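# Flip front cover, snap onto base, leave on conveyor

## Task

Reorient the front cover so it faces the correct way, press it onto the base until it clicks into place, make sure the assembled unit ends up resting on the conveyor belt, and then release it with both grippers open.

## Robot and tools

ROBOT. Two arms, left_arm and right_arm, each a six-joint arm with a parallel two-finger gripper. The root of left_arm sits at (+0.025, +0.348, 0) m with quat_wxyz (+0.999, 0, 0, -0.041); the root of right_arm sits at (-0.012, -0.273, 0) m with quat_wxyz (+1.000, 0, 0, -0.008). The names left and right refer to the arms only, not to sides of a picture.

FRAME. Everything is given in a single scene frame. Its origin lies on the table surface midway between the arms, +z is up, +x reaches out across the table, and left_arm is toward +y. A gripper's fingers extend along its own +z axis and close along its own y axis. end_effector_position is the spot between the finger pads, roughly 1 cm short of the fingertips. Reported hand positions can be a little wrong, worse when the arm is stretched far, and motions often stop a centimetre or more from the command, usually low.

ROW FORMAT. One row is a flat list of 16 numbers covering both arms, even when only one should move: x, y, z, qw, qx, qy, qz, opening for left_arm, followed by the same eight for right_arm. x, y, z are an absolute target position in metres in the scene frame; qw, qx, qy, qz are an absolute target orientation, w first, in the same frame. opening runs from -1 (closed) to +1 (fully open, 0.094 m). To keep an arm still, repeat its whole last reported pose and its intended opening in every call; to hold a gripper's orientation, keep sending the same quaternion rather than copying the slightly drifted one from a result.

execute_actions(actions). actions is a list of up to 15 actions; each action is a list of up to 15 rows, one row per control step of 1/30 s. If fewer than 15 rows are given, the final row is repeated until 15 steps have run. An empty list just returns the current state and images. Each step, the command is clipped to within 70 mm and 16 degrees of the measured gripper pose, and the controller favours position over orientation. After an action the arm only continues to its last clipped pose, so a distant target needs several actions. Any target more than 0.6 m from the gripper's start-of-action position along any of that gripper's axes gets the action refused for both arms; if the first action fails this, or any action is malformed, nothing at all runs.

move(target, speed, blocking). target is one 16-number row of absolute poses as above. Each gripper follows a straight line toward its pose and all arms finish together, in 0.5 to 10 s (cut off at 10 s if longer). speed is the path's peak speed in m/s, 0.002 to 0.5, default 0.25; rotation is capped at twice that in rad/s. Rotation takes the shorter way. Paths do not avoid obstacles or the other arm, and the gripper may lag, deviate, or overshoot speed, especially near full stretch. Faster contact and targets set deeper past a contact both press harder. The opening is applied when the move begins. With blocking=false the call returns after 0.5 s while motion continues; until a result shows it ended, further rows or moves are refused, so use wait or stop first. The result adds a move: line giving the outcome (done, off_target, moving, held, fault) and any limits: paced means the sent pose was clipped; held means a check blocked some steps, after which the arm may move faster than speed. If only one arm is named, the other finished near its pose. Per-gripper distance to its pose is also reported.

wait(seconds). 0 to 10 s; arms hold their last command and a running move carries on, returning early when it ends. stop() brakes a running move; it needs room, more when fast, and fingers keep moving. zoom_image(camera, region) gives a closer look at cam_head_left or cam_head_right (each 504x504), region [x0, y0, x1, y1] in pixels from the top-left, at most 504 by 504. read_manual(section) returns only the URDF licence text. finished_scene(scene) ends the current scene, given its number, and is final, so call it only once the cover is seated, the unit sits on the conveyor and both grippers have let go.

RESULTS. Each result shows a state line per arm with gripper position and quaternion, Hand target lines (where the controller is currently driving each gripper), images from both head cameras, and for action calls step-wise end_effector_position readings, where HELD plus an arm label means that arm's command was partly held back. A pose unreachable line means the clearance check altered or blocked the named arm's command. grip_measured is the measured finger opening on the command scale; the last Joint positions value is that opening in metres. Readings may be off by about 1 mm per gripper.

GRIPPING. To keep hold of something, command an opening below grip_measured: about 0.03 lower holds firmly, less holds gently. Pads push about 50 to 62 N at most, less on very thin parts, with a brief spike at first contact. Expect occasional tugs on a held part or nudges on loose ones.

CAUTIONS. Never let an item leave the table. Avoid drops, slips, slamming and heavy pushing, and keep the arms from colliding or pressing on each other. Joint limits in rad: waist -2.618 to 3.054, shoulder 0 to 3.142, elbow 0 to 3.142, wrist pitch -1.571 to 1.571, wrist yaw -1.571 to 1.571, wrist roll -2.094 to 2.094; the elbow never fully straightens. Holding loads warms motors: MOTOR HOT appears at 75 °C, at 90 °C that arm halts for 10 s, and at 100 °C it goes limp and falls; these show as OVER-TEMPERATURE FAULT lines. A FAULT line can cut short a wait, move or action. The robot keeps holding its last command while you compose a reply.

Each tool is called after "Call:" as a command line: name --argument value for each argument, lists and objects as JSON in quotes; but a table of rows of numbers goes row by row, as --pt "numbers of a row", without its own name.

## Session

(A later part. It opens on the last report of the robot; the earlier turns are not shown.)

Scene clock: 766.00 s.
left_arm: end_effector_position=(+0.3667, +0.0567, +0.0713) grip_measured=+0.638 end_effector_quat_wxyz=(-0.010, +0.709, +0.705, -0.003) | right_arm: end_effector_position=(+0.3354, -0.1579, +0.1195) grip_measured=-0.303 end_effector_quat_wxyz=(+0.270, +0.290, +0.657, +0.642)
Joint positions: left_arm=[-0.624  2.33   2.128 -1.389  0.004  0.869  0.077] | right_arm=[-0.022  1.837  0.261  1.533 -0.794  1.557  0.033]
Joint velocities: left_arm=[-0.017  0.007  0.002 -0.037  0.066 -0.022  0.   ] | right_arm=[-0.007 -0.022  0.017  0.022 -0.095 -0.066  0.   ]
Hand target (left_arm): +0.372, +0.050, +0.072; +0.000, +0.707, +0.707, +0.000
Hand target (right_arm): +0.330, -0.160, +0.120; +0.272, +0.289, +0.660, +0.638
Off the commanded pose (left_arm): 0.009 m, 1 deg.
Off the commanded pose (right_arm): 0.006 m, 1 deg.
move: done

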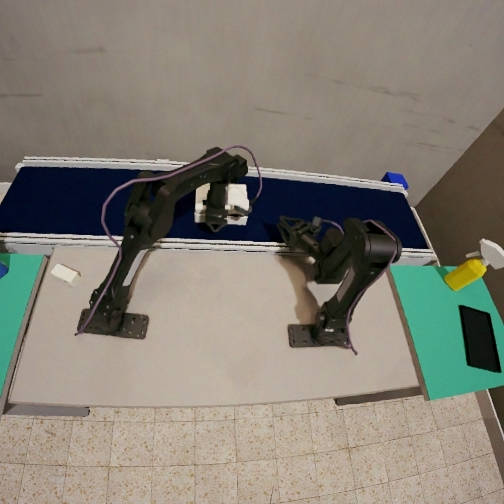

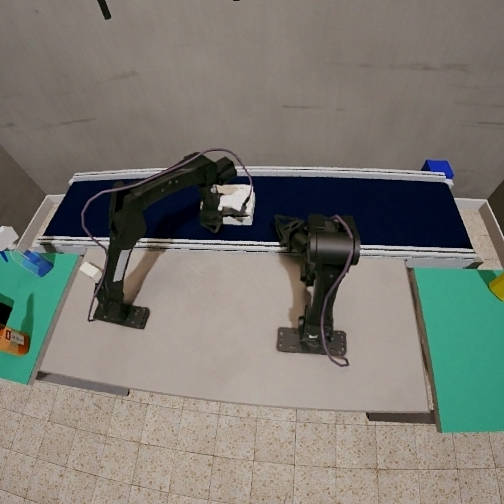

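Call:
move --target '[0.372,0.05,0.072,0,0.707,0.707,0,0.74,0.33,-0.16,0.12,0.272,0.289,0.66,0.638,-0.3]'

Call:
zoom_image --camera "cam_head_left" --region '[185,175,265,235]'

Call:
move --target '[0.372,0.05,0.072,0,0.707,0.707,0,0.84,0.33,-0.16,0.12,0.272,0.289,0.66,0.638,-0.3]'

Call:
zoom_image --camera "cam_head_left" --region '[185,175,265,235]'

Scene clock: 774.00 s.
left_arm: end_effector_position=(+0.3667, +0.0567, +0.0713) grip_measured=+0.738 end_effector_quat_wxyz=(-0.010, +0.709, +0.705, -0.003) | right_arm: end_effector_position=(+0.3354, -0.1579, +0.1195) grip_measured=-0.303 end_effector_quat_wxyz=(+0.270, +0.289, +0.657, +0.642)
Joint positions: left_arm=[-0.624  2.33   2.128 -1.389  0.004  0.869  0.082] | right_arm=[-0.022  1.837  0.261  1.533 -0.794  1.557  0.033]
Joint velocities: left_arm=[ 0.012  0.002  0.007  0.007 -0.022  0.066 -0.001] | right_arm=[-0.007 -0.012 -0.012  0.022 -0.051 -0.007 -0.   ]
Hand target (left_arm): +0.372, +0.050, +0.072; +0.000, +0.707, +0.707, +0.000
Hand target (right_arm): +0.330, -0.160, +0.120; +0.272, +0.289, +0.660, +0.638
Off the commanded pose (left_arm): 0.009 m, 1 deg.
Off the commanded pose (right_arm): 0.006 m, 1 deg.
move: done

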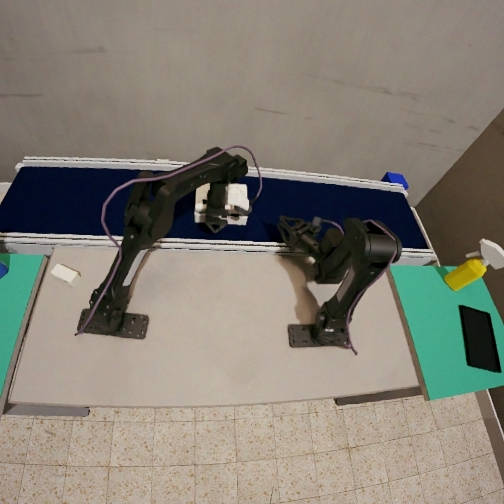

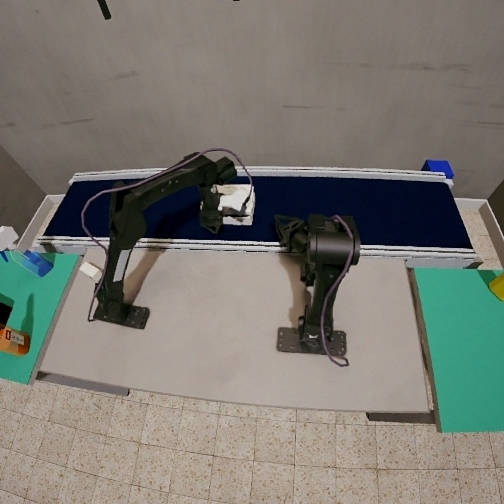

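Region (185, 175, 265, 235) of cam_head_left's 504x504 image, scaled by 6.300, with more detail than that image has; it fills the top 378 rows of this view, and the rest is white.

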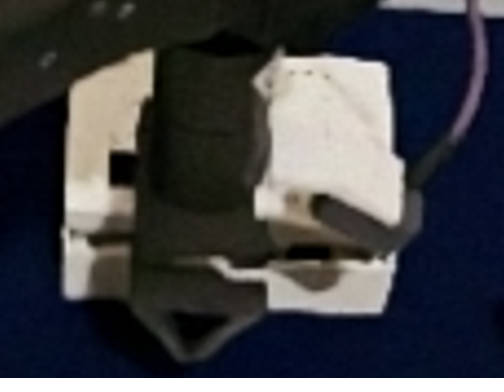

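Scene clock: 774.70 s.
left_arm: end_effector_position=(+0.3667, +0.0567, +0.0713) grip_measured=+0.838 end_effector_quat_wxyz=(-0.010, +0.709, +0.705, -0.003) | right_arm: end_effector_position=(+0.3354, -0.1579, +0.1195) grip_measured=-0.303 end_effector_quat_wxyz=(+0.270, +0.290, +0.657, +0.642)
Joint positions: left_arm=[-0.624  2.33   2.128 -1.389  0.004  0.869  0.086] | right_arm=[-0.022  1.837  0.261  1.533 -0.794  1.557  0.033]
Joint velocities: left_arm=[ 0.017 -0.002  0.002 -0.007  0.022  0.022 -0.001] | right_arm=[-0.012 -0.002  0.007 -0.11   0.022 -0.081 -0.001]
Hand target (left_arm): +0.372, +0.050, +0.072; +0.000, +0.707, +0.707, +0.000
Hand target (right_arm): +0.330, -0.160, +0.120; +0.272, +0.289, +0.660, +0.638
Off the commanded pose (left_arm): 0.009 m, 1 deg.
Off the commanded pose (right_arm): 0.006 m, 1 deg.
move: done

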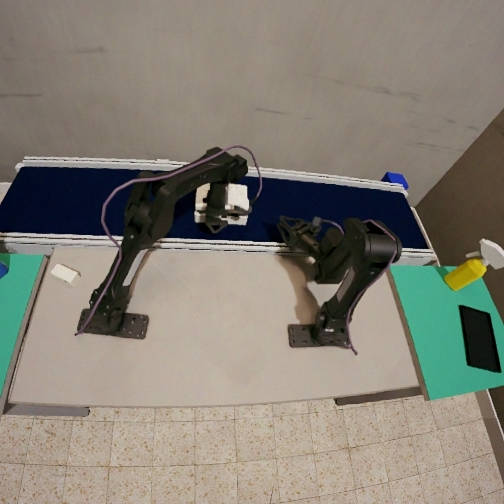

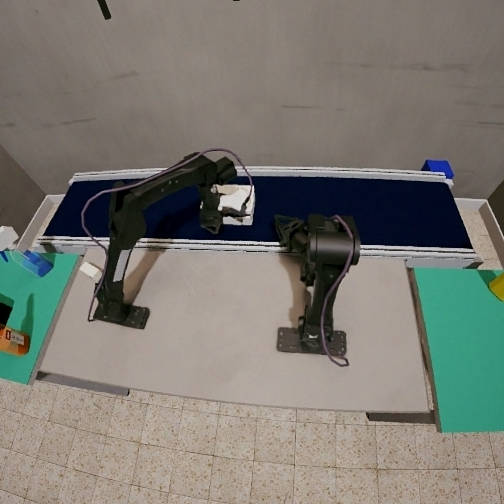

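Region (185, 175, 265, 235) of cam_head_left's 504x504 image, scaled by 6.300, with more detail than that image has; it fills the top 378 rows of this view, and the rest is white.

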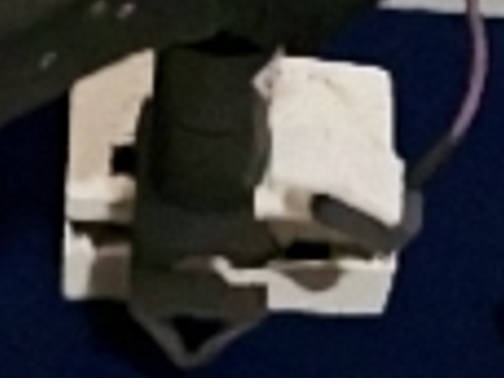

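It moved. Back off to view.

Call:
move --target '[0.372,0.05,0.072,0,0.707,0.707,0,-1,0.33,-0.16,0.12,0.272,0.289,0.66,0.638,-0.3]'

Call:
move --target '[0.33,0.2,0.13,0,0.707,0.707,0,-1,0.33,-0.16,0.12,0.272,0.289,0.66,0.638,-0.3]' --speed 0.2

Call:
zoom_image --camera "cam_head_left" --region '[185,170,265,230]'

Call:
zoom_image --camera "cam_head_right" --region '[190,170,270,230]'

Scene clock: 785.57 s.
left_arm: end_effector_position=(+0.3667, +0.0567, +0.0713) grip_measured=-0.982 end_effector_quat_wxyz=(-0.010, +0.709, +0.705, -0.003) | right_arm: end_effector_position=(+0.3354, -0.1579, +0.1195) grip_measured=-0.303 end_effector_quat_wxyz=(+0.270, +0.290, +0.657, +0.642)
Joint positions: left_arm=[-0.624  2.33   2.128 -1.389  0.004  0.869  0.001] | right_arm=[-0.022  1.837  0.261  1.533 -0.794  1.557  0.033]
Joint velocities: left_arm=[-0.007 -0.002 -0.002 -0.066 -0.037  0.007 -0.001] | right_arm=[ 0.007 -0.017 -0.012  0.022 -0.022 -0.007 -0.001]
Hand target (left_arm): +0.372, +0.050, +0.072; +0.000, +0.707, +0.707, +0.000
Hand target (right_arm): +0.330, -0.160, +0.120; +0.272, +0.289, +0.660, +0.638
Off the commanded pose (left_arm): 0.009 m, 1 deg.
Off the commanded pose (right_arm): 0.006 m, 1 deg.
move: done

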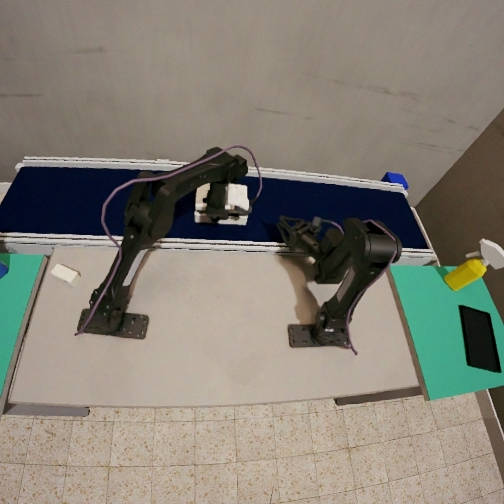

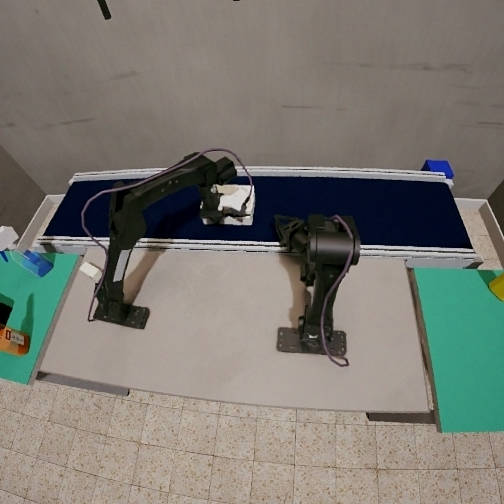

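Scene clock: 786.90 s.
left_arm: end_effector_position=(+0.3358, +0.1964, +0.1323) grip_measured=-0.982 end_effector_quat_wxyz=(+0.006, +0.702, +0.712, +0.001) | right_arm: end_effector_position=(+0.3354, -0.1579, +0.1195) grip_measured=-0.303 end_effector_quat_wxyz=(+0.270, +0.289, +0.657, +0.642)
Joint positions: left_arm=[-0.374  1.842  1.632 -1.35   0.001  1.101  0.001] | right_arm=[-0.022  1.837  0.261  1.533 -0.794  1.557  0.033]
Joint velocities: left_arm=[ 0.017  0.012 -0.027  0.007 -0.081  0.022 -0.   ] | right_arm=[ 0.017  0.002 -0.022  0.007  0.007 -0.022 -0.   ]
Hand target (left_arm): +0.330, +0.199, +0.132; -0.000, +0.707, +0.707, -0.001
Hand target (right_arm): +0.330, -0.160, +0.120; +0.272, +0.289, +0.660, +0.638
Off the commanded pose (left_arm): 0.007 m, 1 deg.
Off the commanded pose (right_arm): 0.006 m, 1 deg.
move: done

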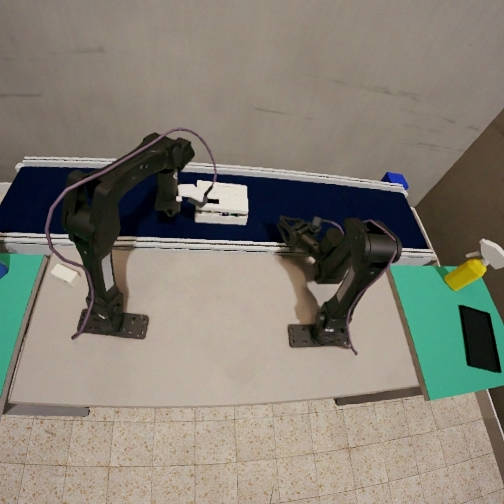

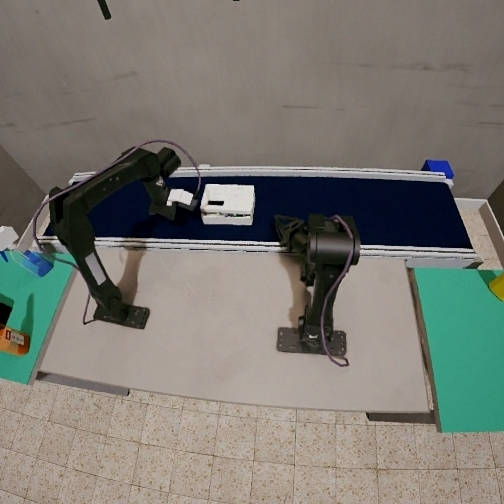

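Region (185, 170, 265, 230) of cam_head_left's 504x504 image, scaled by 6.300, with more detail than that image has; it fills the top 378 rows of this view, and the rest is white.

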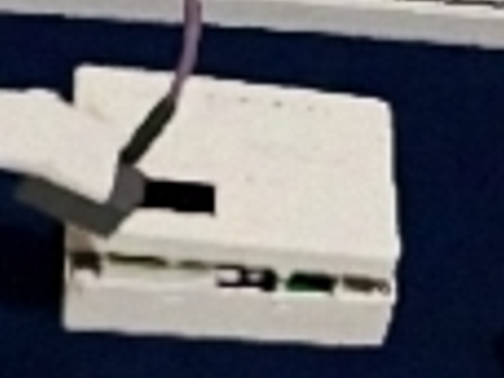

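Region (190, 170, 270, 230) of cam_head_right's 504x504 image, scaled by 6.300, with more detail than that image has; it fills the top 378 rows of this view, and the rest is white.

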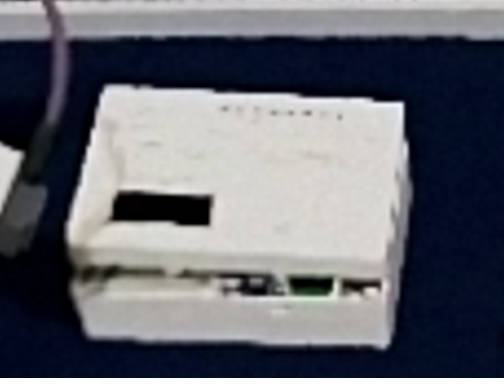

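Call:
move --target '[0.50,0.12,0.14,0.183,0.683,0.683,0.183,-1,0.33,-0.16,0.12,0.272,0.289,0.66,0.638,-0.3]' --speed 0.2

Call:
move --target '[0.565,0.08,0.115,0.183,0.683,0.683,0.183,-1,0.33,-0.16,0.12,0.272,0.289,0.66,0.638,-0.3]' --speed 0.1

Call:
move --target '[0.565,0.08,0.075,0.183,0.683,0.683,0.183,-1,0.33,-0.16,0.12,0.272,0.289,0.66,0.638,-0.3]' --speed 0.05

Call:
move --target '[0.565,0.08,0.075,0.183,0.683,0.683,0.183,-0.4,0.33,-0.16,0.12,0.272,0.289,0.66,0.638,-0.3]'

Call:
zoom_image --camera "cam_head_right" --region '[190,170,270,230]'

Scene clock: 804.20 s.
left_arm: end_effector_position=(+0.4954, +0.1262, +0.1361) grip_measured=-0.982 end_effector_quat_wxyz=(+0.176, +0.681, +0.688, +0.179) | right_arm: end_effector_position=(+0.3354, -0.1579, +0.1195) grip_measured=-0.303 end_effector_quat_wxyz=(+0.270, +0.290, +0.657, +0.642)
Joint positions: left_arm=[-0.446  2.136  1.951 -0.941 -0.253  1.089  0.001] | right_arm=[-0.022  1.837  0.261  1.533 -0.794  1.557  0.033]
Joint velocities: left_arm=[ 0.007 -0.002 -0.007  0.037 -0.022 -0.022  0.002] | right_arm=[-0.002 -0.007  0.012 -0.037  0.066 -0.007 -0.   ]
Hand target (left_arm): +0.500, +0.121, +0.138; +0.182, +0.683, +0.683, +0.185
Hand target (right_arm): +0.330, -0.160, +0.120; +0.272, +0.289, +0.660, +0.638
Off the commanded pose (left_arm): 0.009 m, 1 deg.
Off the commanded pose (right_arm): 0.006 m, 1 deg.
move: done

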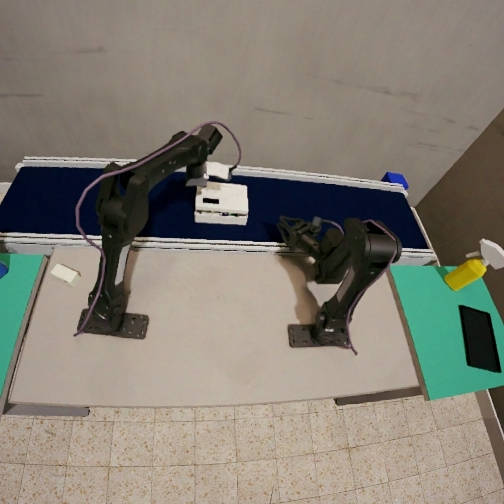

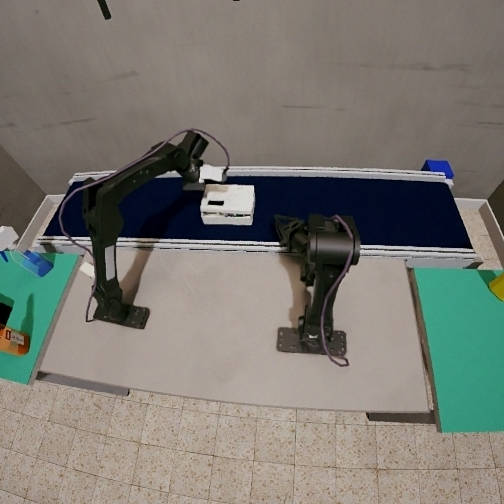

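Scene clock: 805.77 s.
left_arm: end_effector_position=(+0.5700, +0.0826, +0.1215) grip_measured=-0.982 end_effector_quat_wxyz=(+0.202, +0.675, +0.685, +0.185) | right_arm: end_effector_position=(+0.3354, -0.1579, +0.1195) grip_measured=-0.303 end_effector_quat_wxyz=(+0.270, +0.289, +0.657, +0.642)
Joint positions: left_arm=[-0.446  2.648  2.777 -1.2   -0.253  1.092  0.001] | right_arm=[-0.022  1.837  0.261  1.533 -0.794  1.557  0.033]
Joint velocities: left_arm=[ 0.012  0.042  0.085 -0.11   0.037 -0.007  0.001] | right_arm=[ 0.002  0.002  0.022 -0.007 -0.037 -0.007 -0.   ]
Hand target (left_arm): +0.565, +0.081, +0.114; +0.187, +0.683, +0.682, +0.184
Hand target (right_arm): +0.330, -0.160, +0.120; +0.272, +0.289, +0.660, +0.638
Off the commanded pose (left_arm): 0.009 m, 2 deg.
Off the commanded pose (right_arm): 0.006 m, 1 deg.
move: done

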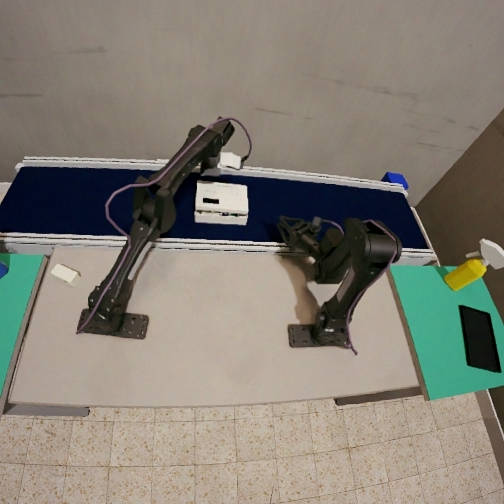

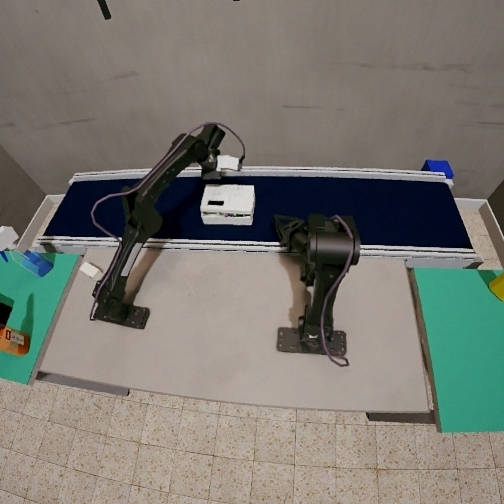

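Scene clock: 807.27 s.
left_arm: end_effector_position=(+0.5663, +0.0827, +0.0664) grip_measured=-0.982 end_effector_quat_wxyz=(+0.177, +0.683, +0.686, +0.179) | right_arm: end_effector_position=(+0.3354, -0.1579, +0.1195) grip_measured=-0.303 end_effector_quat_wxyz=(+0.270, +0.290, +0.657, +0.642)
Joint positions: left_arm=[-0.449  2.597  2.476 -1.005 -0.253  1.092  0.001] | right_arm=[-0.022  1.837  0.261  1.533 -0.794  1.557  0.033]
Joint velocities: left_arm=[ 0.002  0.007 -0.007  0.007 -0.051  0.066 -0.   ] | right_arm=[ 0.002 -0.002 -0.002  0.081  0.037  0.037 -0.001]
Hand target (left_arm): +0.564, +0.080, +0.075; +0.182, +0.683, +0.683, +0.183
Hand target (right_arm): +0.330, -0.160, +0.120; +0.272, +0.289, +0.660, +0.638
Off the commanded pose (left_arm): 0.009 m, 1 deg.
Off the commanded pose (right_arm): 0.006 m, 1 deg.
move: done

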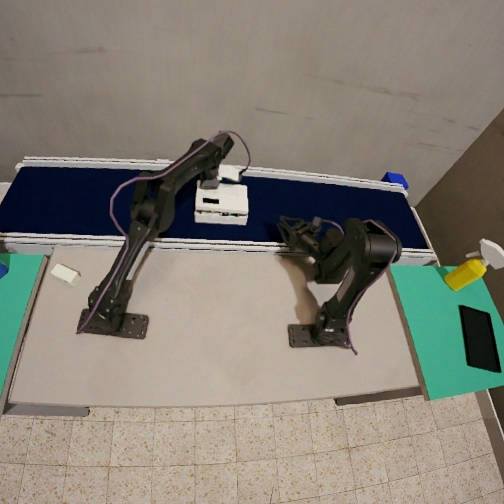

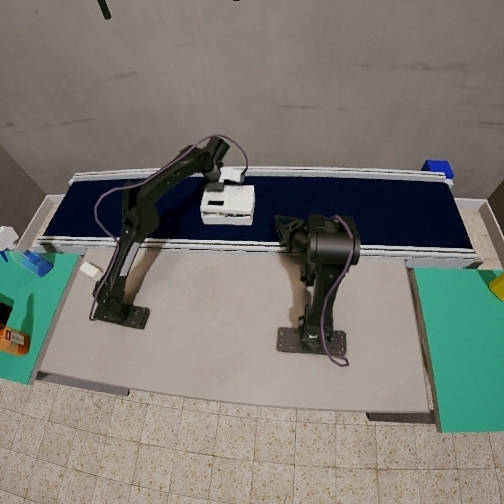

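Scene clock: 807.97 s.
left_arm: end_effector_position=(+0.5668, +0.0827, +0.0667) grip_measured=-0.402 end_effector_quat_wxyz=(+0.177, +0.682, +0.686, +0.180) | right_arm: end_effector_position=(+0.3354, -0.1579, +0.1195) grip_measured=-0.303 end_effector_quat_wxyz=(+0.270, +0.289, +0.657, +0.642)
Joint positions: left_arm=[-0.449  2.597  2.476 -1.002 -0.255  1.092  0.028] | right_arm=[-0.022  1.837  0.261  1.533 -0.794  1.557  0.033]
Joint velocities: left_arm=[ 0.007 -0.007 -0.002 -0.037 -0.051 -0.051  0.   ] | right_arm=[ 0.007 -0.007 -0.002 -0.007  0.081  0.022 -0.   ]
Hand target (left_arm): +0.565, +0.080, +0.075; +0.183, +0.683, +0.683, +0.183
Hand target (right_arm): +0.330, -0.160, +0.120; +0.272, +0.289, +0.660, +0.638
Off the commanded pose (left_arm): 0.009 m, 1 deg.
Off the commanded pose (right_arm): 0.006 m, 1 deg.
move: done

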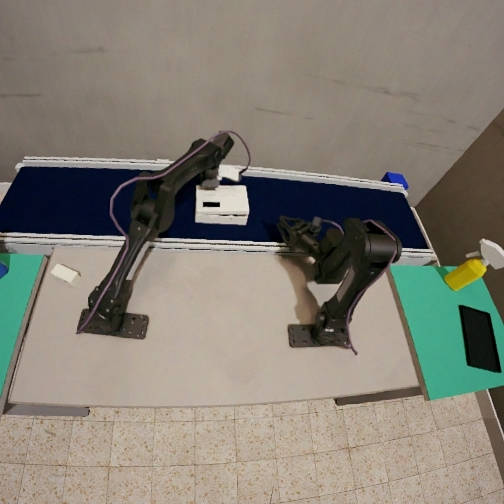

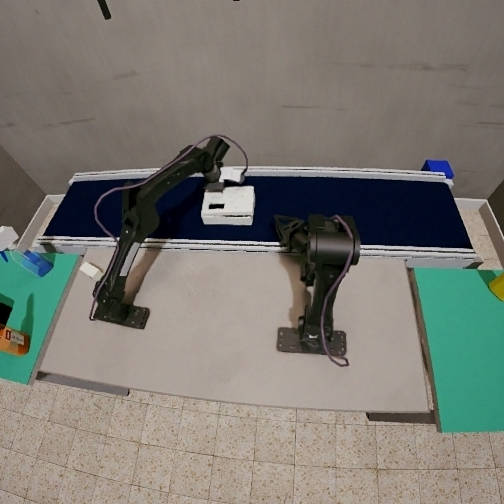

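Region (190, 170, 270, 230) of cam_head_right's 504x504 image, scaled by 6.300, with more detail than that image has; it fills the top 378 rows of this view, and the rest is white.

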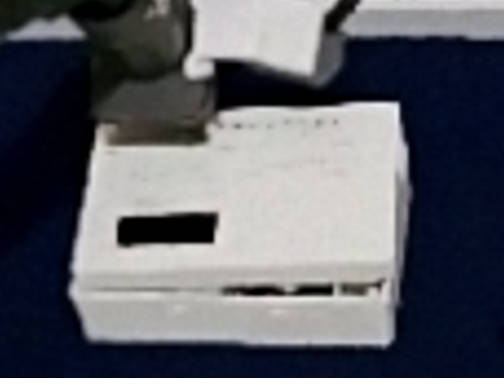

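Call:
execute_actions --actions '[]'

Scene clock: 822.63 s.
left_arm: end_effector_position=(+0.5668, +0.0827, +0.0667) grip_measured=-0.402 end_effector_quat_wxyz=(+0.177, +0.682, +0.686, +0.180) | right_arm: end_effector_position=(+0.3354, -0.1579, +0.1195) grip_measured=-0.303 end_effector_quat_wxyz=(+0.270, +0.289, +0.657, +0.642)
Joint positions: left_arm=[-0.449  2.597  2.476 -1.002 -0.255  1.092  0.028] | right_arm=[-0.022  1.837  0.261  1.533 -0.794  1.557  0.033]
Joint velocities: left_arm=[-0.022 -0.002 -0.022 -0.007  0.007  0.051 -0.001] | right_arm=[-0.002 -0.007 -0.012  0.037 -0.051  0.081 -0.001]
Hand target (left_arm): +0.565, +0.080, +0.075; +0.183, +0.683, +0.683, +0.183
Hand target (right_arm): +0.330, -0.160, +0.120; +0.272, +0.289, +0.660, +0.638
Off the commanded pose (left_arm): 0.009 m, 1 deg.
Off the commanded pose (right_arm): 0.006 m, 1 deg.

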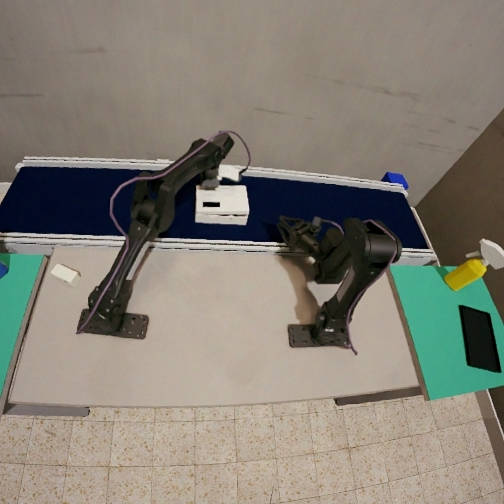

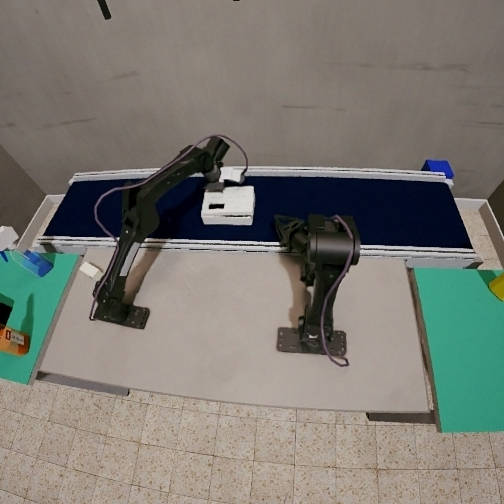

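Call:
move --target '[0.565,0.08,0.14,0.183,0.683,0.683,0.183,-1,0.33,-0.16,0.12,0.272,0.289,0.66,0.638,-0.3]' --speed 0.08

Call:
move --target '[0.40,0.28,0.16,0.183,0.683,0.683,0.183,-1,0.33,-0.16,0.12,0.272,0.289,0.66,0.638,-0.3]'

Call:
zoom_image --camera "cam_head_left" --region '[185,170,265,230]'

Call:
zoom_image --camera "cam_head_right" --region '[190,170,270,230]'

Scene clock: 830.03 s.
left_arm: end_effector_position=(+0.5690, +0.0814, +0.1428) grip_measured=-0.982 end_effector_quat_wxyz=(+0.217, +0.674, +0.680, +0.191) | right_arm: end_effector_position=(+0.3354, -0.1579, +0.1195) grip_measured=-0.303 end_effector_quat_wxyz=(+0.270, +0.289, +0.657, +0.642)
Joint positions: left_arm=[-0.449  2.646  2.846 -1.238 -0.255  1.101  0.001] | right_arm=[-0.022  1.837  0.261  1.533 -0.794  1.557  0.033]
Joint velocities: left_arm=[-0.012  0.002  0.007 -0.051 -0.051 -0.051 -0.   ] | right_arm=[-0.022  0.017 -0.002  0.051  0.022 -0.095 -0.001]
Hand target (left_arm): +0.565, +0.080, +0.140; +0.209, +0.680, +0.676, +0.191
Hand target (right_arm): +0.330, -0.160, +0.120; +0.272, +0.289, +0.660, +0.638
Off the commanded pose (left_arm): 0.005 m, 4 deg.
Off the commanded pose (right_arm): 0.006 m, 1 deg.
elbow stopped short (left arm): the move would have taken joint 3 (elbow) straighter than the controller allows; a more bent joint 3 avoids this.
move: off_target (left_arm)

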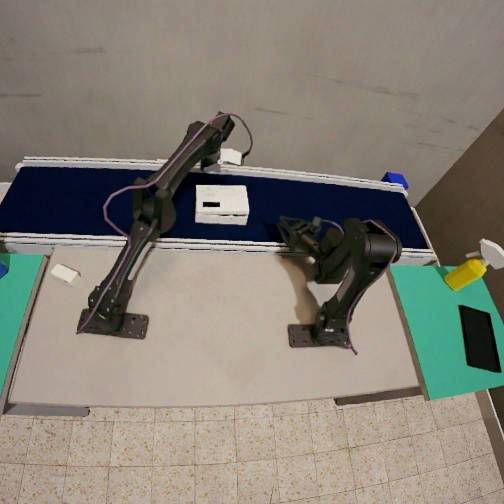

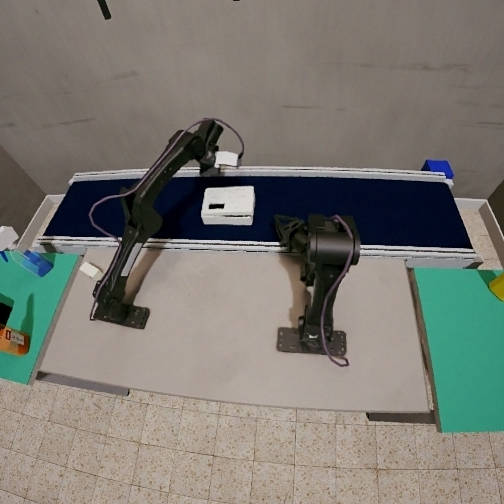

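Scene clock: 831.67 s.
left_arm: end_effector_position=(+0.4034, +0.2796, +0.1650) grip_measured=-0.982 end_effector_quat_wxyz=(+0.180, +0.679, +0.687, +0.187) | right_arm: end_effector_position=(+0.3354, -0.1579, +0.1195) grip_measured=-0.303 end_effector_quat_wxyz=(+0.270, +0.290, +0.657, +0.642)
Joint positions: left_arm=[-0.161  1.536  1.288 -0.814 -0.134  1.351  0.001] | right_arm=[-0.022  1.837  0.261  1.533 -0.794  1.557  0.033]
Joint velocities: left_arm=[-0.002 -0.002  0.012 -0.022 -0.007  0.11   0.   ] | right_arm=[ 0.012  0.002  0.022 -0.007 -0.037  0.007 -0.   ]
Hand target (left_arm): +0.399, +0.279, +0.163; +0.183, +0.683, +0.683, +0.181
Hand target (right_arm): +0.330, -0.160, +0.120; +0.272, +0.289, +0.660, +0.638
Off the commanded pose (left_arm): 0.006 m, 1 deg.
Off the commanded pose (right_arm): 0.006 m, 1 deg.
move: done

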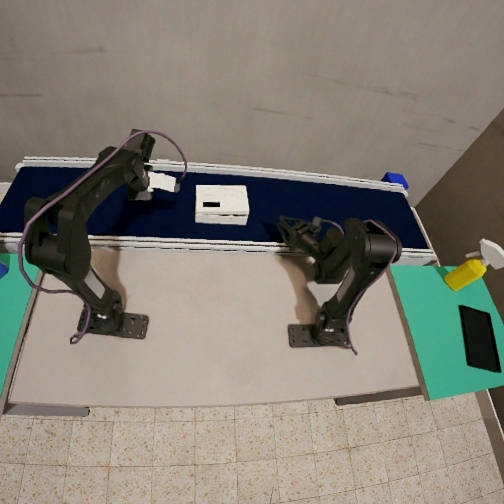

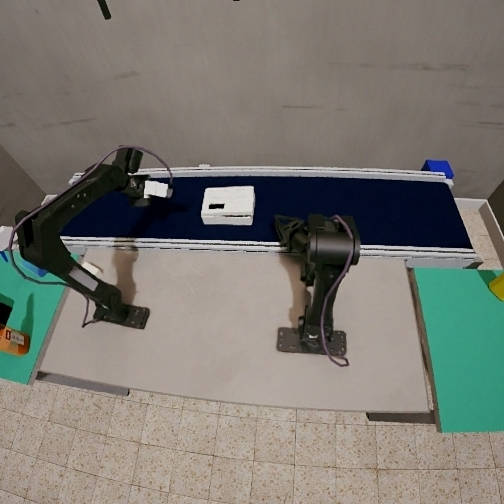

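Region (185, 170, 265, 230) of cam_head_left's 504x504 image, scaled by 6.300, with more detail than that image has; it fills the top 378 rows of this view, and the rest is white.

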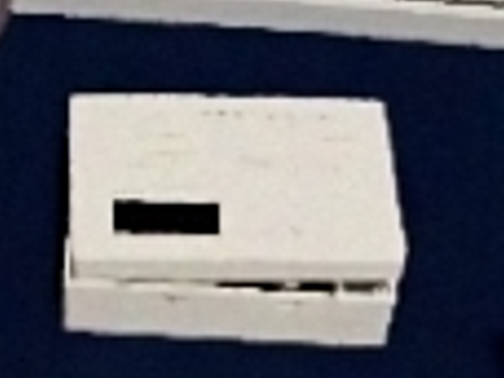

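Region (190, 170, 270, 230) of cam_head_right's 504x504 image, scaled by 6.300, with more detail than that image has; it fills the top 378 rows of this view, and the rest is white.

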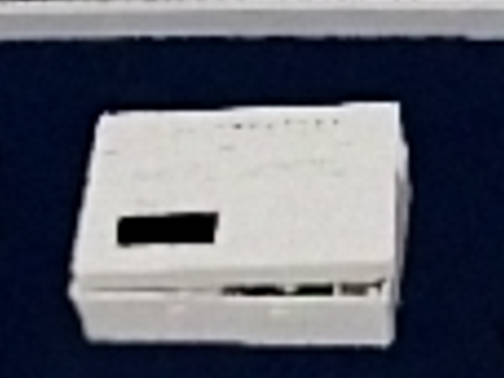

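Call:
move --target '[0.44,0.17,0.12,0,0,1,0,-1,0.40,-0.14,0.13,0,0,1,0,-1]' --speed 0.2

Call:
move --target '[0.44,0.165,0.045,0,0,1,0,-1,0.44,-0.105,0.075,0,0,1,0,-1]' --speed 0.08

Call:
zoom_image --camera "cam_head_left" --region '[165,160,285,240]'

Scene clock: 843.43 s.
left_arm: end_effector_position=(+0.4408, +0.1742, +0.1201) grip_measured=-0.982 end_effector_quat_wxyz=(+0.007, +0.004, +1.000, +0.001) | right_arm: end_effector_position=(+0.4006, -0.1419, +0.1283) grip_measured=-0.979 end_effector_quat_wxyz=(+0.003, +0.013, +1.000, +0.002)
Joint positions: left_arm=[-0.319  2.332  2.326 -1.553 -0.007 -0.392  0.001] | right_arm=[ 0.32   2.245  2.212 -1.53  -0.003  0.331  0.001]
Joint velocities: left_arm=[ 0.007  0.002  0.002 -0.066  0.037 -0.022  0.   ] | right_arm=[-0.022  0.007 -0.007 -0.037  0.007  0.007 -0.001]
Hand target (left_arm): +0.440, +0.170, +0.118; +0.001, +0.001, +1.000, -0.002
Hand target (right_arm): +0.403, -0.141, +0.129; +0.004, +0.007, +1.000, -0.002
Off the commanded pose (left_arm): 0.004 m, 1 deg.
Off the commanded pose (right_arm): 0.003 m, 2 deg.
joint sent to its limit (left arm) — the command would take joint 4 (wrist pitch) past its lower limit, so that joint was sent only as far as its limit.
move: done

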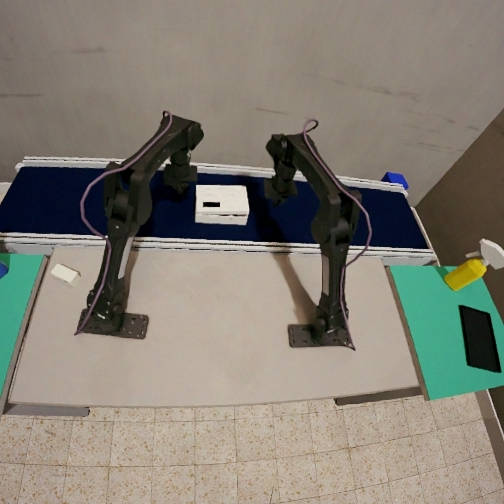

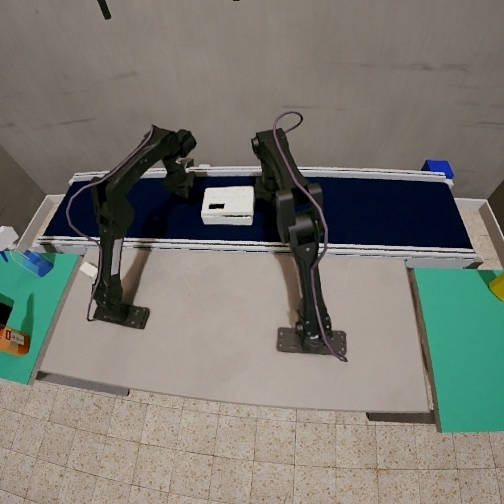

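Scene clock: 844.93 s.
left_arm: end_effector_position=(+0.4411, +0.1693, +0.0467) grip_measured=-0.982 end_effector_quat_wxyz=(-0.001, +0.002, +1.000, +0.004) | right_arm: end_effector_position=(+0.4390, -0.1085, +0.0729) grip_measured=-0.979 end_effector_quat_wxyz=(-0.002, -0.000, +1.000, +0.001)
Joint positions: left_arm=[-0.328  2.332  2.033 -1.277 -0.007 -0.406  0.001] | right_arm=[ 0.362  2.514  2.465 -1.524 -0.003  0.346  0.001]
Joint velocities: left_arm=[-0.007 -0.012 -0.012  0.007 -0.022  0.022 -0.001] | right_arm=[ 0.002  0.002 -0.007  0.037 -0.022  0.066 -0.001]
Hand target (left_arm): +0.439, +0.165, +0.045; -0.000, +0.000, +1.000, +0.000
Hand target (right_arm): +0.440, -0.106, +0.075; +0.001, +0.000, +1.000, +0.000
Off the commanded pose (left_arm): 0.005 m, 1 deg.
Off the commanded pose (right_arm): 0.004 m, 0 deg.
move: done

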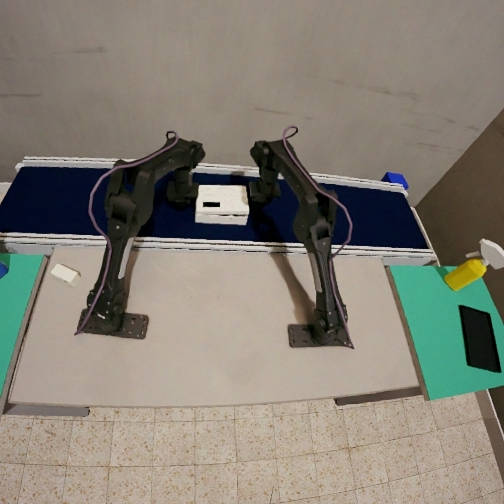

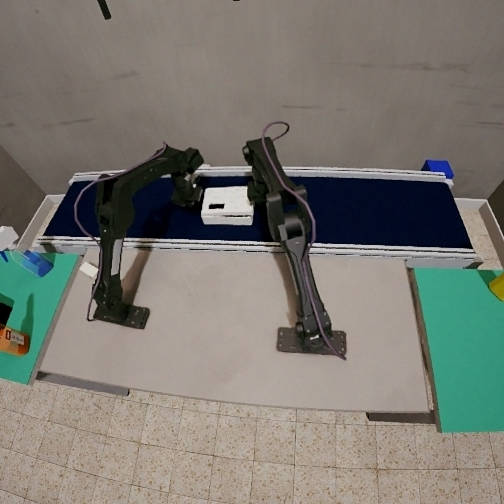

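Region (165, 160, 285, 240) of cam_head_left's 504x504 image, scaled by 4.200, with more detail than that image has.

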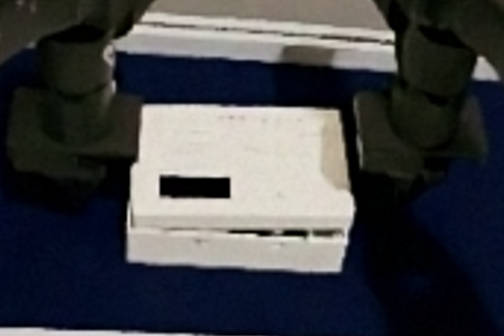

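Call:
move --target '[0.44,0.19,0.045,0,0,1,0,-1,0.44,-0.105,0.075,0,0,1,0,0.2]' --speed 0.08

Call:
zoom_image --camera "cam_head_left" --region '[185,170,275,235]'

Scene clock: 850.40 s.
left_arm: end_effector_position=(+0.4394, +0.1904, +0.0413) grip_measured=-0.982 end_effector_quat_wxyz=(-0.007, -0.004, +1.000, +0.007) | right_arm: end_effector_position=(+0.4386, -0.1086, +0.0729) grip_measured=+0.197 end_effector_quat_wxyz=(-0.003, +0.000, +1.000, +0.000)
Joint positions: left_arm=[-0.286  2.304  1.964 -1.249 -0.007 -0.378  0.001] | right_arm=[ 0.362  2.514  2.465 -1.526 -0.003  0.347  0.056]
Joint velocities: left_arm=[ 0.007  0.007 -0.002 -0.051 -0.051 -0.007 -0.001] | right_arm=[ 0.002 -0.017 -0.007 -0.037 -0.007  0.051  0.   ]
Hand target (left_arm): +0.440, +0.190, +0.045; -0.000, +0.000, +1.000, +0.000
Hand target (right_arm): +0.440, -0.105, +0.075; +0.001, -0.000, +1.000, +0.000
Off the commanded pose (left_arm): 0.004 m, 1 deg.
Off the commanded pose (right_arm): 0.004 m, 0 deg.
move: done

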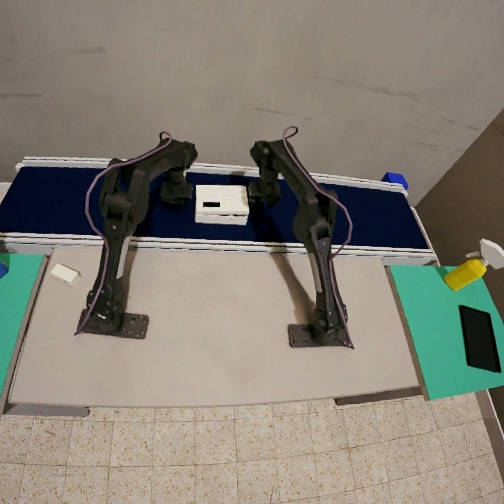

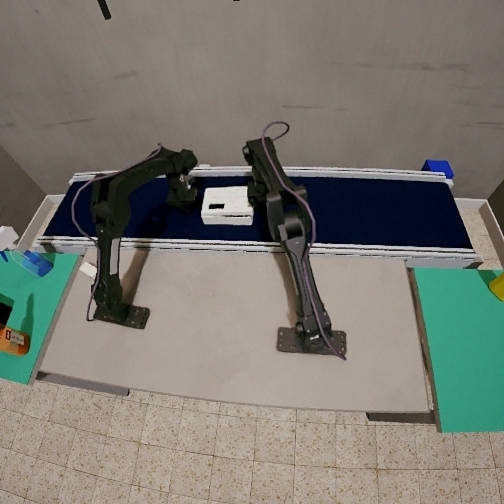

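Region (185, 170, 275, 235) of cam_head_left's 504x504 image, scaled by 5.600, with more detail than that image has.

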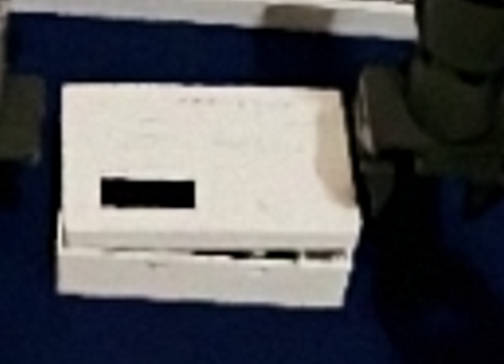

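Call:
execute_actions --actions '[[[0.44,0.19,0.045,0,0,1,0,-1,0.44,-0.105,0.075,0,0,1,0,0.35]],[[0.44,0.19,0.045,0,0,1,0,-1,0.44,-0.105,0.075,0,0,1,0,0.45]],[[0.44,0.19,0.045,0,0,1,0,-1,0.44,-0.105,0.075,0,0,1,0,0.55]]]'

Call:
zoom_image --camera "cam_head_left" --region '[185,170,275,235]'

Scene clock: 859.30 s.
left_arm: end_effector_position=(+0.4397, +0.1902, +0.0413) grip_measured=-0.982 end_effector_quat_wxyz=(-0.006, -0.004, +1.000, +0.006) | right_arm: end_effector_position=(+0.4386, -0.1086, +0.0729) grip_measured=+0.547 end_effector_quat_wxyz=(-0.003, +0.000, +1.000, +0.000)
Joint positions: left_arm=[-0.286  2.304  1.964 -1.247 -0.007 -0.377  0.001] | right_arm=[ 0.362  2.514  2.465 -1.526 -0.003  0.347  0.073]
Joint velocities: left_arm=[-0.002  0.002  0.002 -0.051 -0.066  0.037 -0.001] | right_arm=[ 0.007 -0.007 -0.012 -0.051 -0.051 -0.022 -0.001]
Hand target (left_arm): +0.440, +0.190, +0.045; -0.000, -0.000, +1.000, +0.000
Hand target (right_arm): +0.440, -0.105, +0.075; +0.001, -0.000, +1.000, +0.000
Off the commanded pose (left_arm): 0.004 m, 1 deg.
Off the commanded pose (right_arm): 0.004 m, 0 deg.
Step readings (end_effector_position; steps 1 to 15: 1st action; 16 to 30: 2nd action; 31 to 45: 3rd action):
0: left_arm (+0.4397, +0.1902, +0.0413) | right_arm (+0.4386, -0.1086, +0.0729)
1: left_arm (+0.4397, +0.1902, +0.0413) | right_arm (+0.4386, -0.1086, +0.0729)
2: left_arm (+0.4397, +0.1902, +0.0413) | right_arm (+0.4386, -0.1086, +0.0729)
4: left_arm (+0.4397, +0.1902, +0.0413) | right_arm (+0.4386, -0.1086, +0.0729)
8: left_arm (+0.4397, +0.1902, +0.0413) | right_arm (+0.4386, -0.1086, +0.0729)
15: left_arm (+0.4397, +0.1902, +0.0413) | right_arm (+0.4386, -0.1086, +0.0729)
16: left_arm (+0.4397, +0.1902, +0.0413) | right_arm (+0.4386, -0.1086, +0.0729)
17: left_arm (+0.4397, +0.1902, +0.0413) | right_arm (+0.4386, -0.1086, +0.0729)
19: left_arm (+0.4397, +0.1902, +0.0413) | right_arm (+0.4386, -0.1086, +0.0729)
23: left_arm (+0.4397, +0.1902, +0.0413) | right_arm (+0.4386, -0.1086, +0.0729)
30: left_arm (+0.4397, +0.1902, +0.0413) | right_arm (+0.4386, -0.1086, +0.0729)
31: left_arm (+0.4397, +0.1902, +0.0413) | right_arm (+0.4386, -0.1086, +0.0729)
32: left_arm (+0.4397, +0.1902, +0.0413) | right_arm (+0.4386, -0.1086, +0.0729)
34: left_arm (+0.4397, +0.1902, +0.0413) | right_arm (+0.4386, -0.1086, +0.0729)
38: left_arm (+0.4397, +0.1902, +0.0413) | right_arm (+0.4386, -0.1086, +0.0729)
45: end_effector_position above

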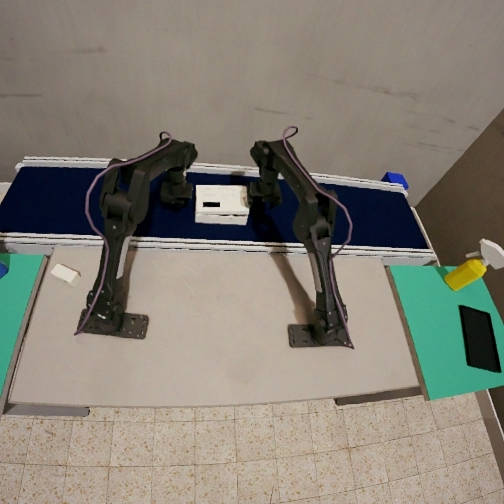

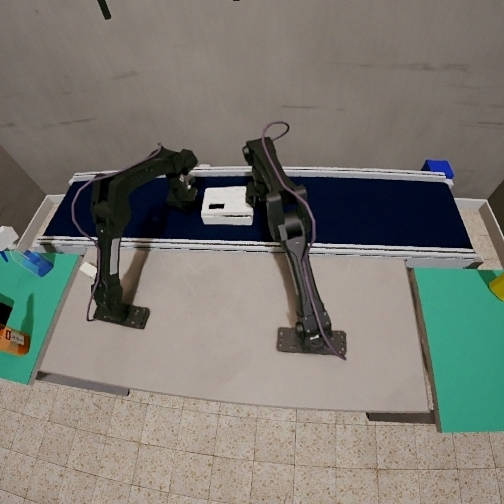

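Region (185, 170, 275, 235) of cam_head_left's 504x504 image, scaled by 5.600, with more detail than that image has.

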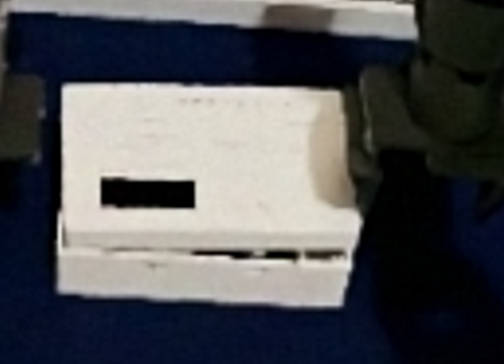

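Call:
execute_actions --actions '[[[0.44,0.19,0.045,0,0,1,0,-1,0.44,-0.105,0.075,0,0,1,0,0.62]],[[0.44,0.19,0.045,0,0,1,0,-1,0.44,-0.105,0.075,0,0,1,0,0.7]]]'

Call:
zoom_image --camera "cam_head_left" --region '[185,170,275,235]'

Scene clock: 864.93 s.
left_arm: end_effector_position=(+0.4397, +0.1902, +0.0413) grip_measured=-0.982 end_effector_quat_wxyz=(-0.006, -0.004, +1.000, +0.006) | right_arm: end_effector_position=(+0.4381, -0.1093, +0.0729) grip_measured=+0.697 end_effector_quat_wxyz=(-0.004, +0.000, +1.000, -0.001)
Joint positions: left_arm=[-0.286  2.304  1.964 -1.247 -0.007 -0.377  0.001] | right_arm=[ 0.362  2.514  2.465 -1.529  0.     0.347  0.08 ]
Joint velocities: left_arm=[ 0.012 -0.007 -0.027 -0.022  0.022  0.066  0.   ] | right_arm=[ 0.002  0.002 -0.022 -0.022 -0.022 -0.022  0.   ]
Hand target (left_arm): +0.440, +0.190, +0.045; -0.000, -0.000, +1.000, +0.000
Hand target (right_arm): +0.440, -0.105, +0.075; +0.001, -0.000, +1.000, +0.000
Off the commanded pose (left_arm): 0.004 m, 1 deg.
Off the commanded pose (right_arm): 0.005 m, 0 deg.
Step readings (end_effector_position; steps 1 to 15: 1st action; 16 to 30: 2nd action):
0: left_arm (+0.4397, +0.1902, +0.0413) | right_arm (+0.4386, -0.1086, +0.0729)
1: left_arm (+0.4397, +0.1902, +0.0413) | right_arm (+0.4386, -0.1086, +0.0729)
2: left_arm (+0.4397, +0.1902, +0.0413) | right_arm (+0.4385, -0.1087, +0.0729)
4: left_arm (+0.4397, +0.1902, +0.0413) | right_arm (+0.4385, -0.1089, +0.0729)
8: left_arm (+0.4397, +0.1902, +0.0413) | right_arm (+0.4384, -0.1089, +0.0729)
15: left_arm (+0.4397, +0.1902, +0.0413) | right_arm (+0.4384, -0.1089, +0.0729)
16: left_arm (+0.4397, +0.1902, +0.0413) | right_arm (+0.4383, -0.1092, +0.0729)
17: left_arm (+0.4397, +0.1902, +0.0413) | right_arm (+0.4382, -0.1093, +0.0729)
19: left_arm (+0.4397, +0.1902, +0.0413) | right_arm (+0.4381, -0.1093, +0.0729)
23: left_arm (+0.4397, +0.1902, +0.0413) | right_arm (+0.4381, -0.1093, +0.0729)
30: end_effector_position above

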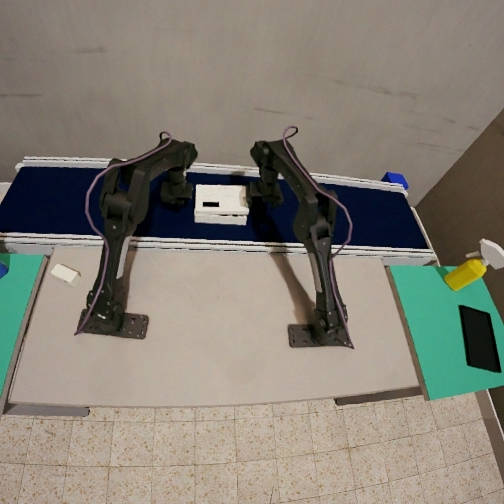

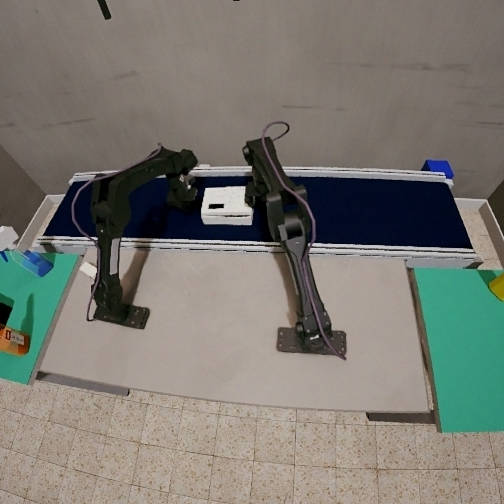

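Region (185, 170, 275, 235) of cam_head_left's 504x504 image, scaled by 5.600, with more detail than that image has.

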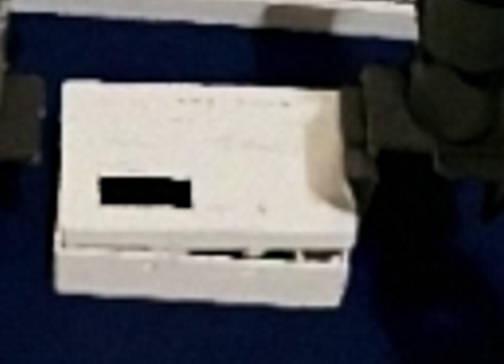

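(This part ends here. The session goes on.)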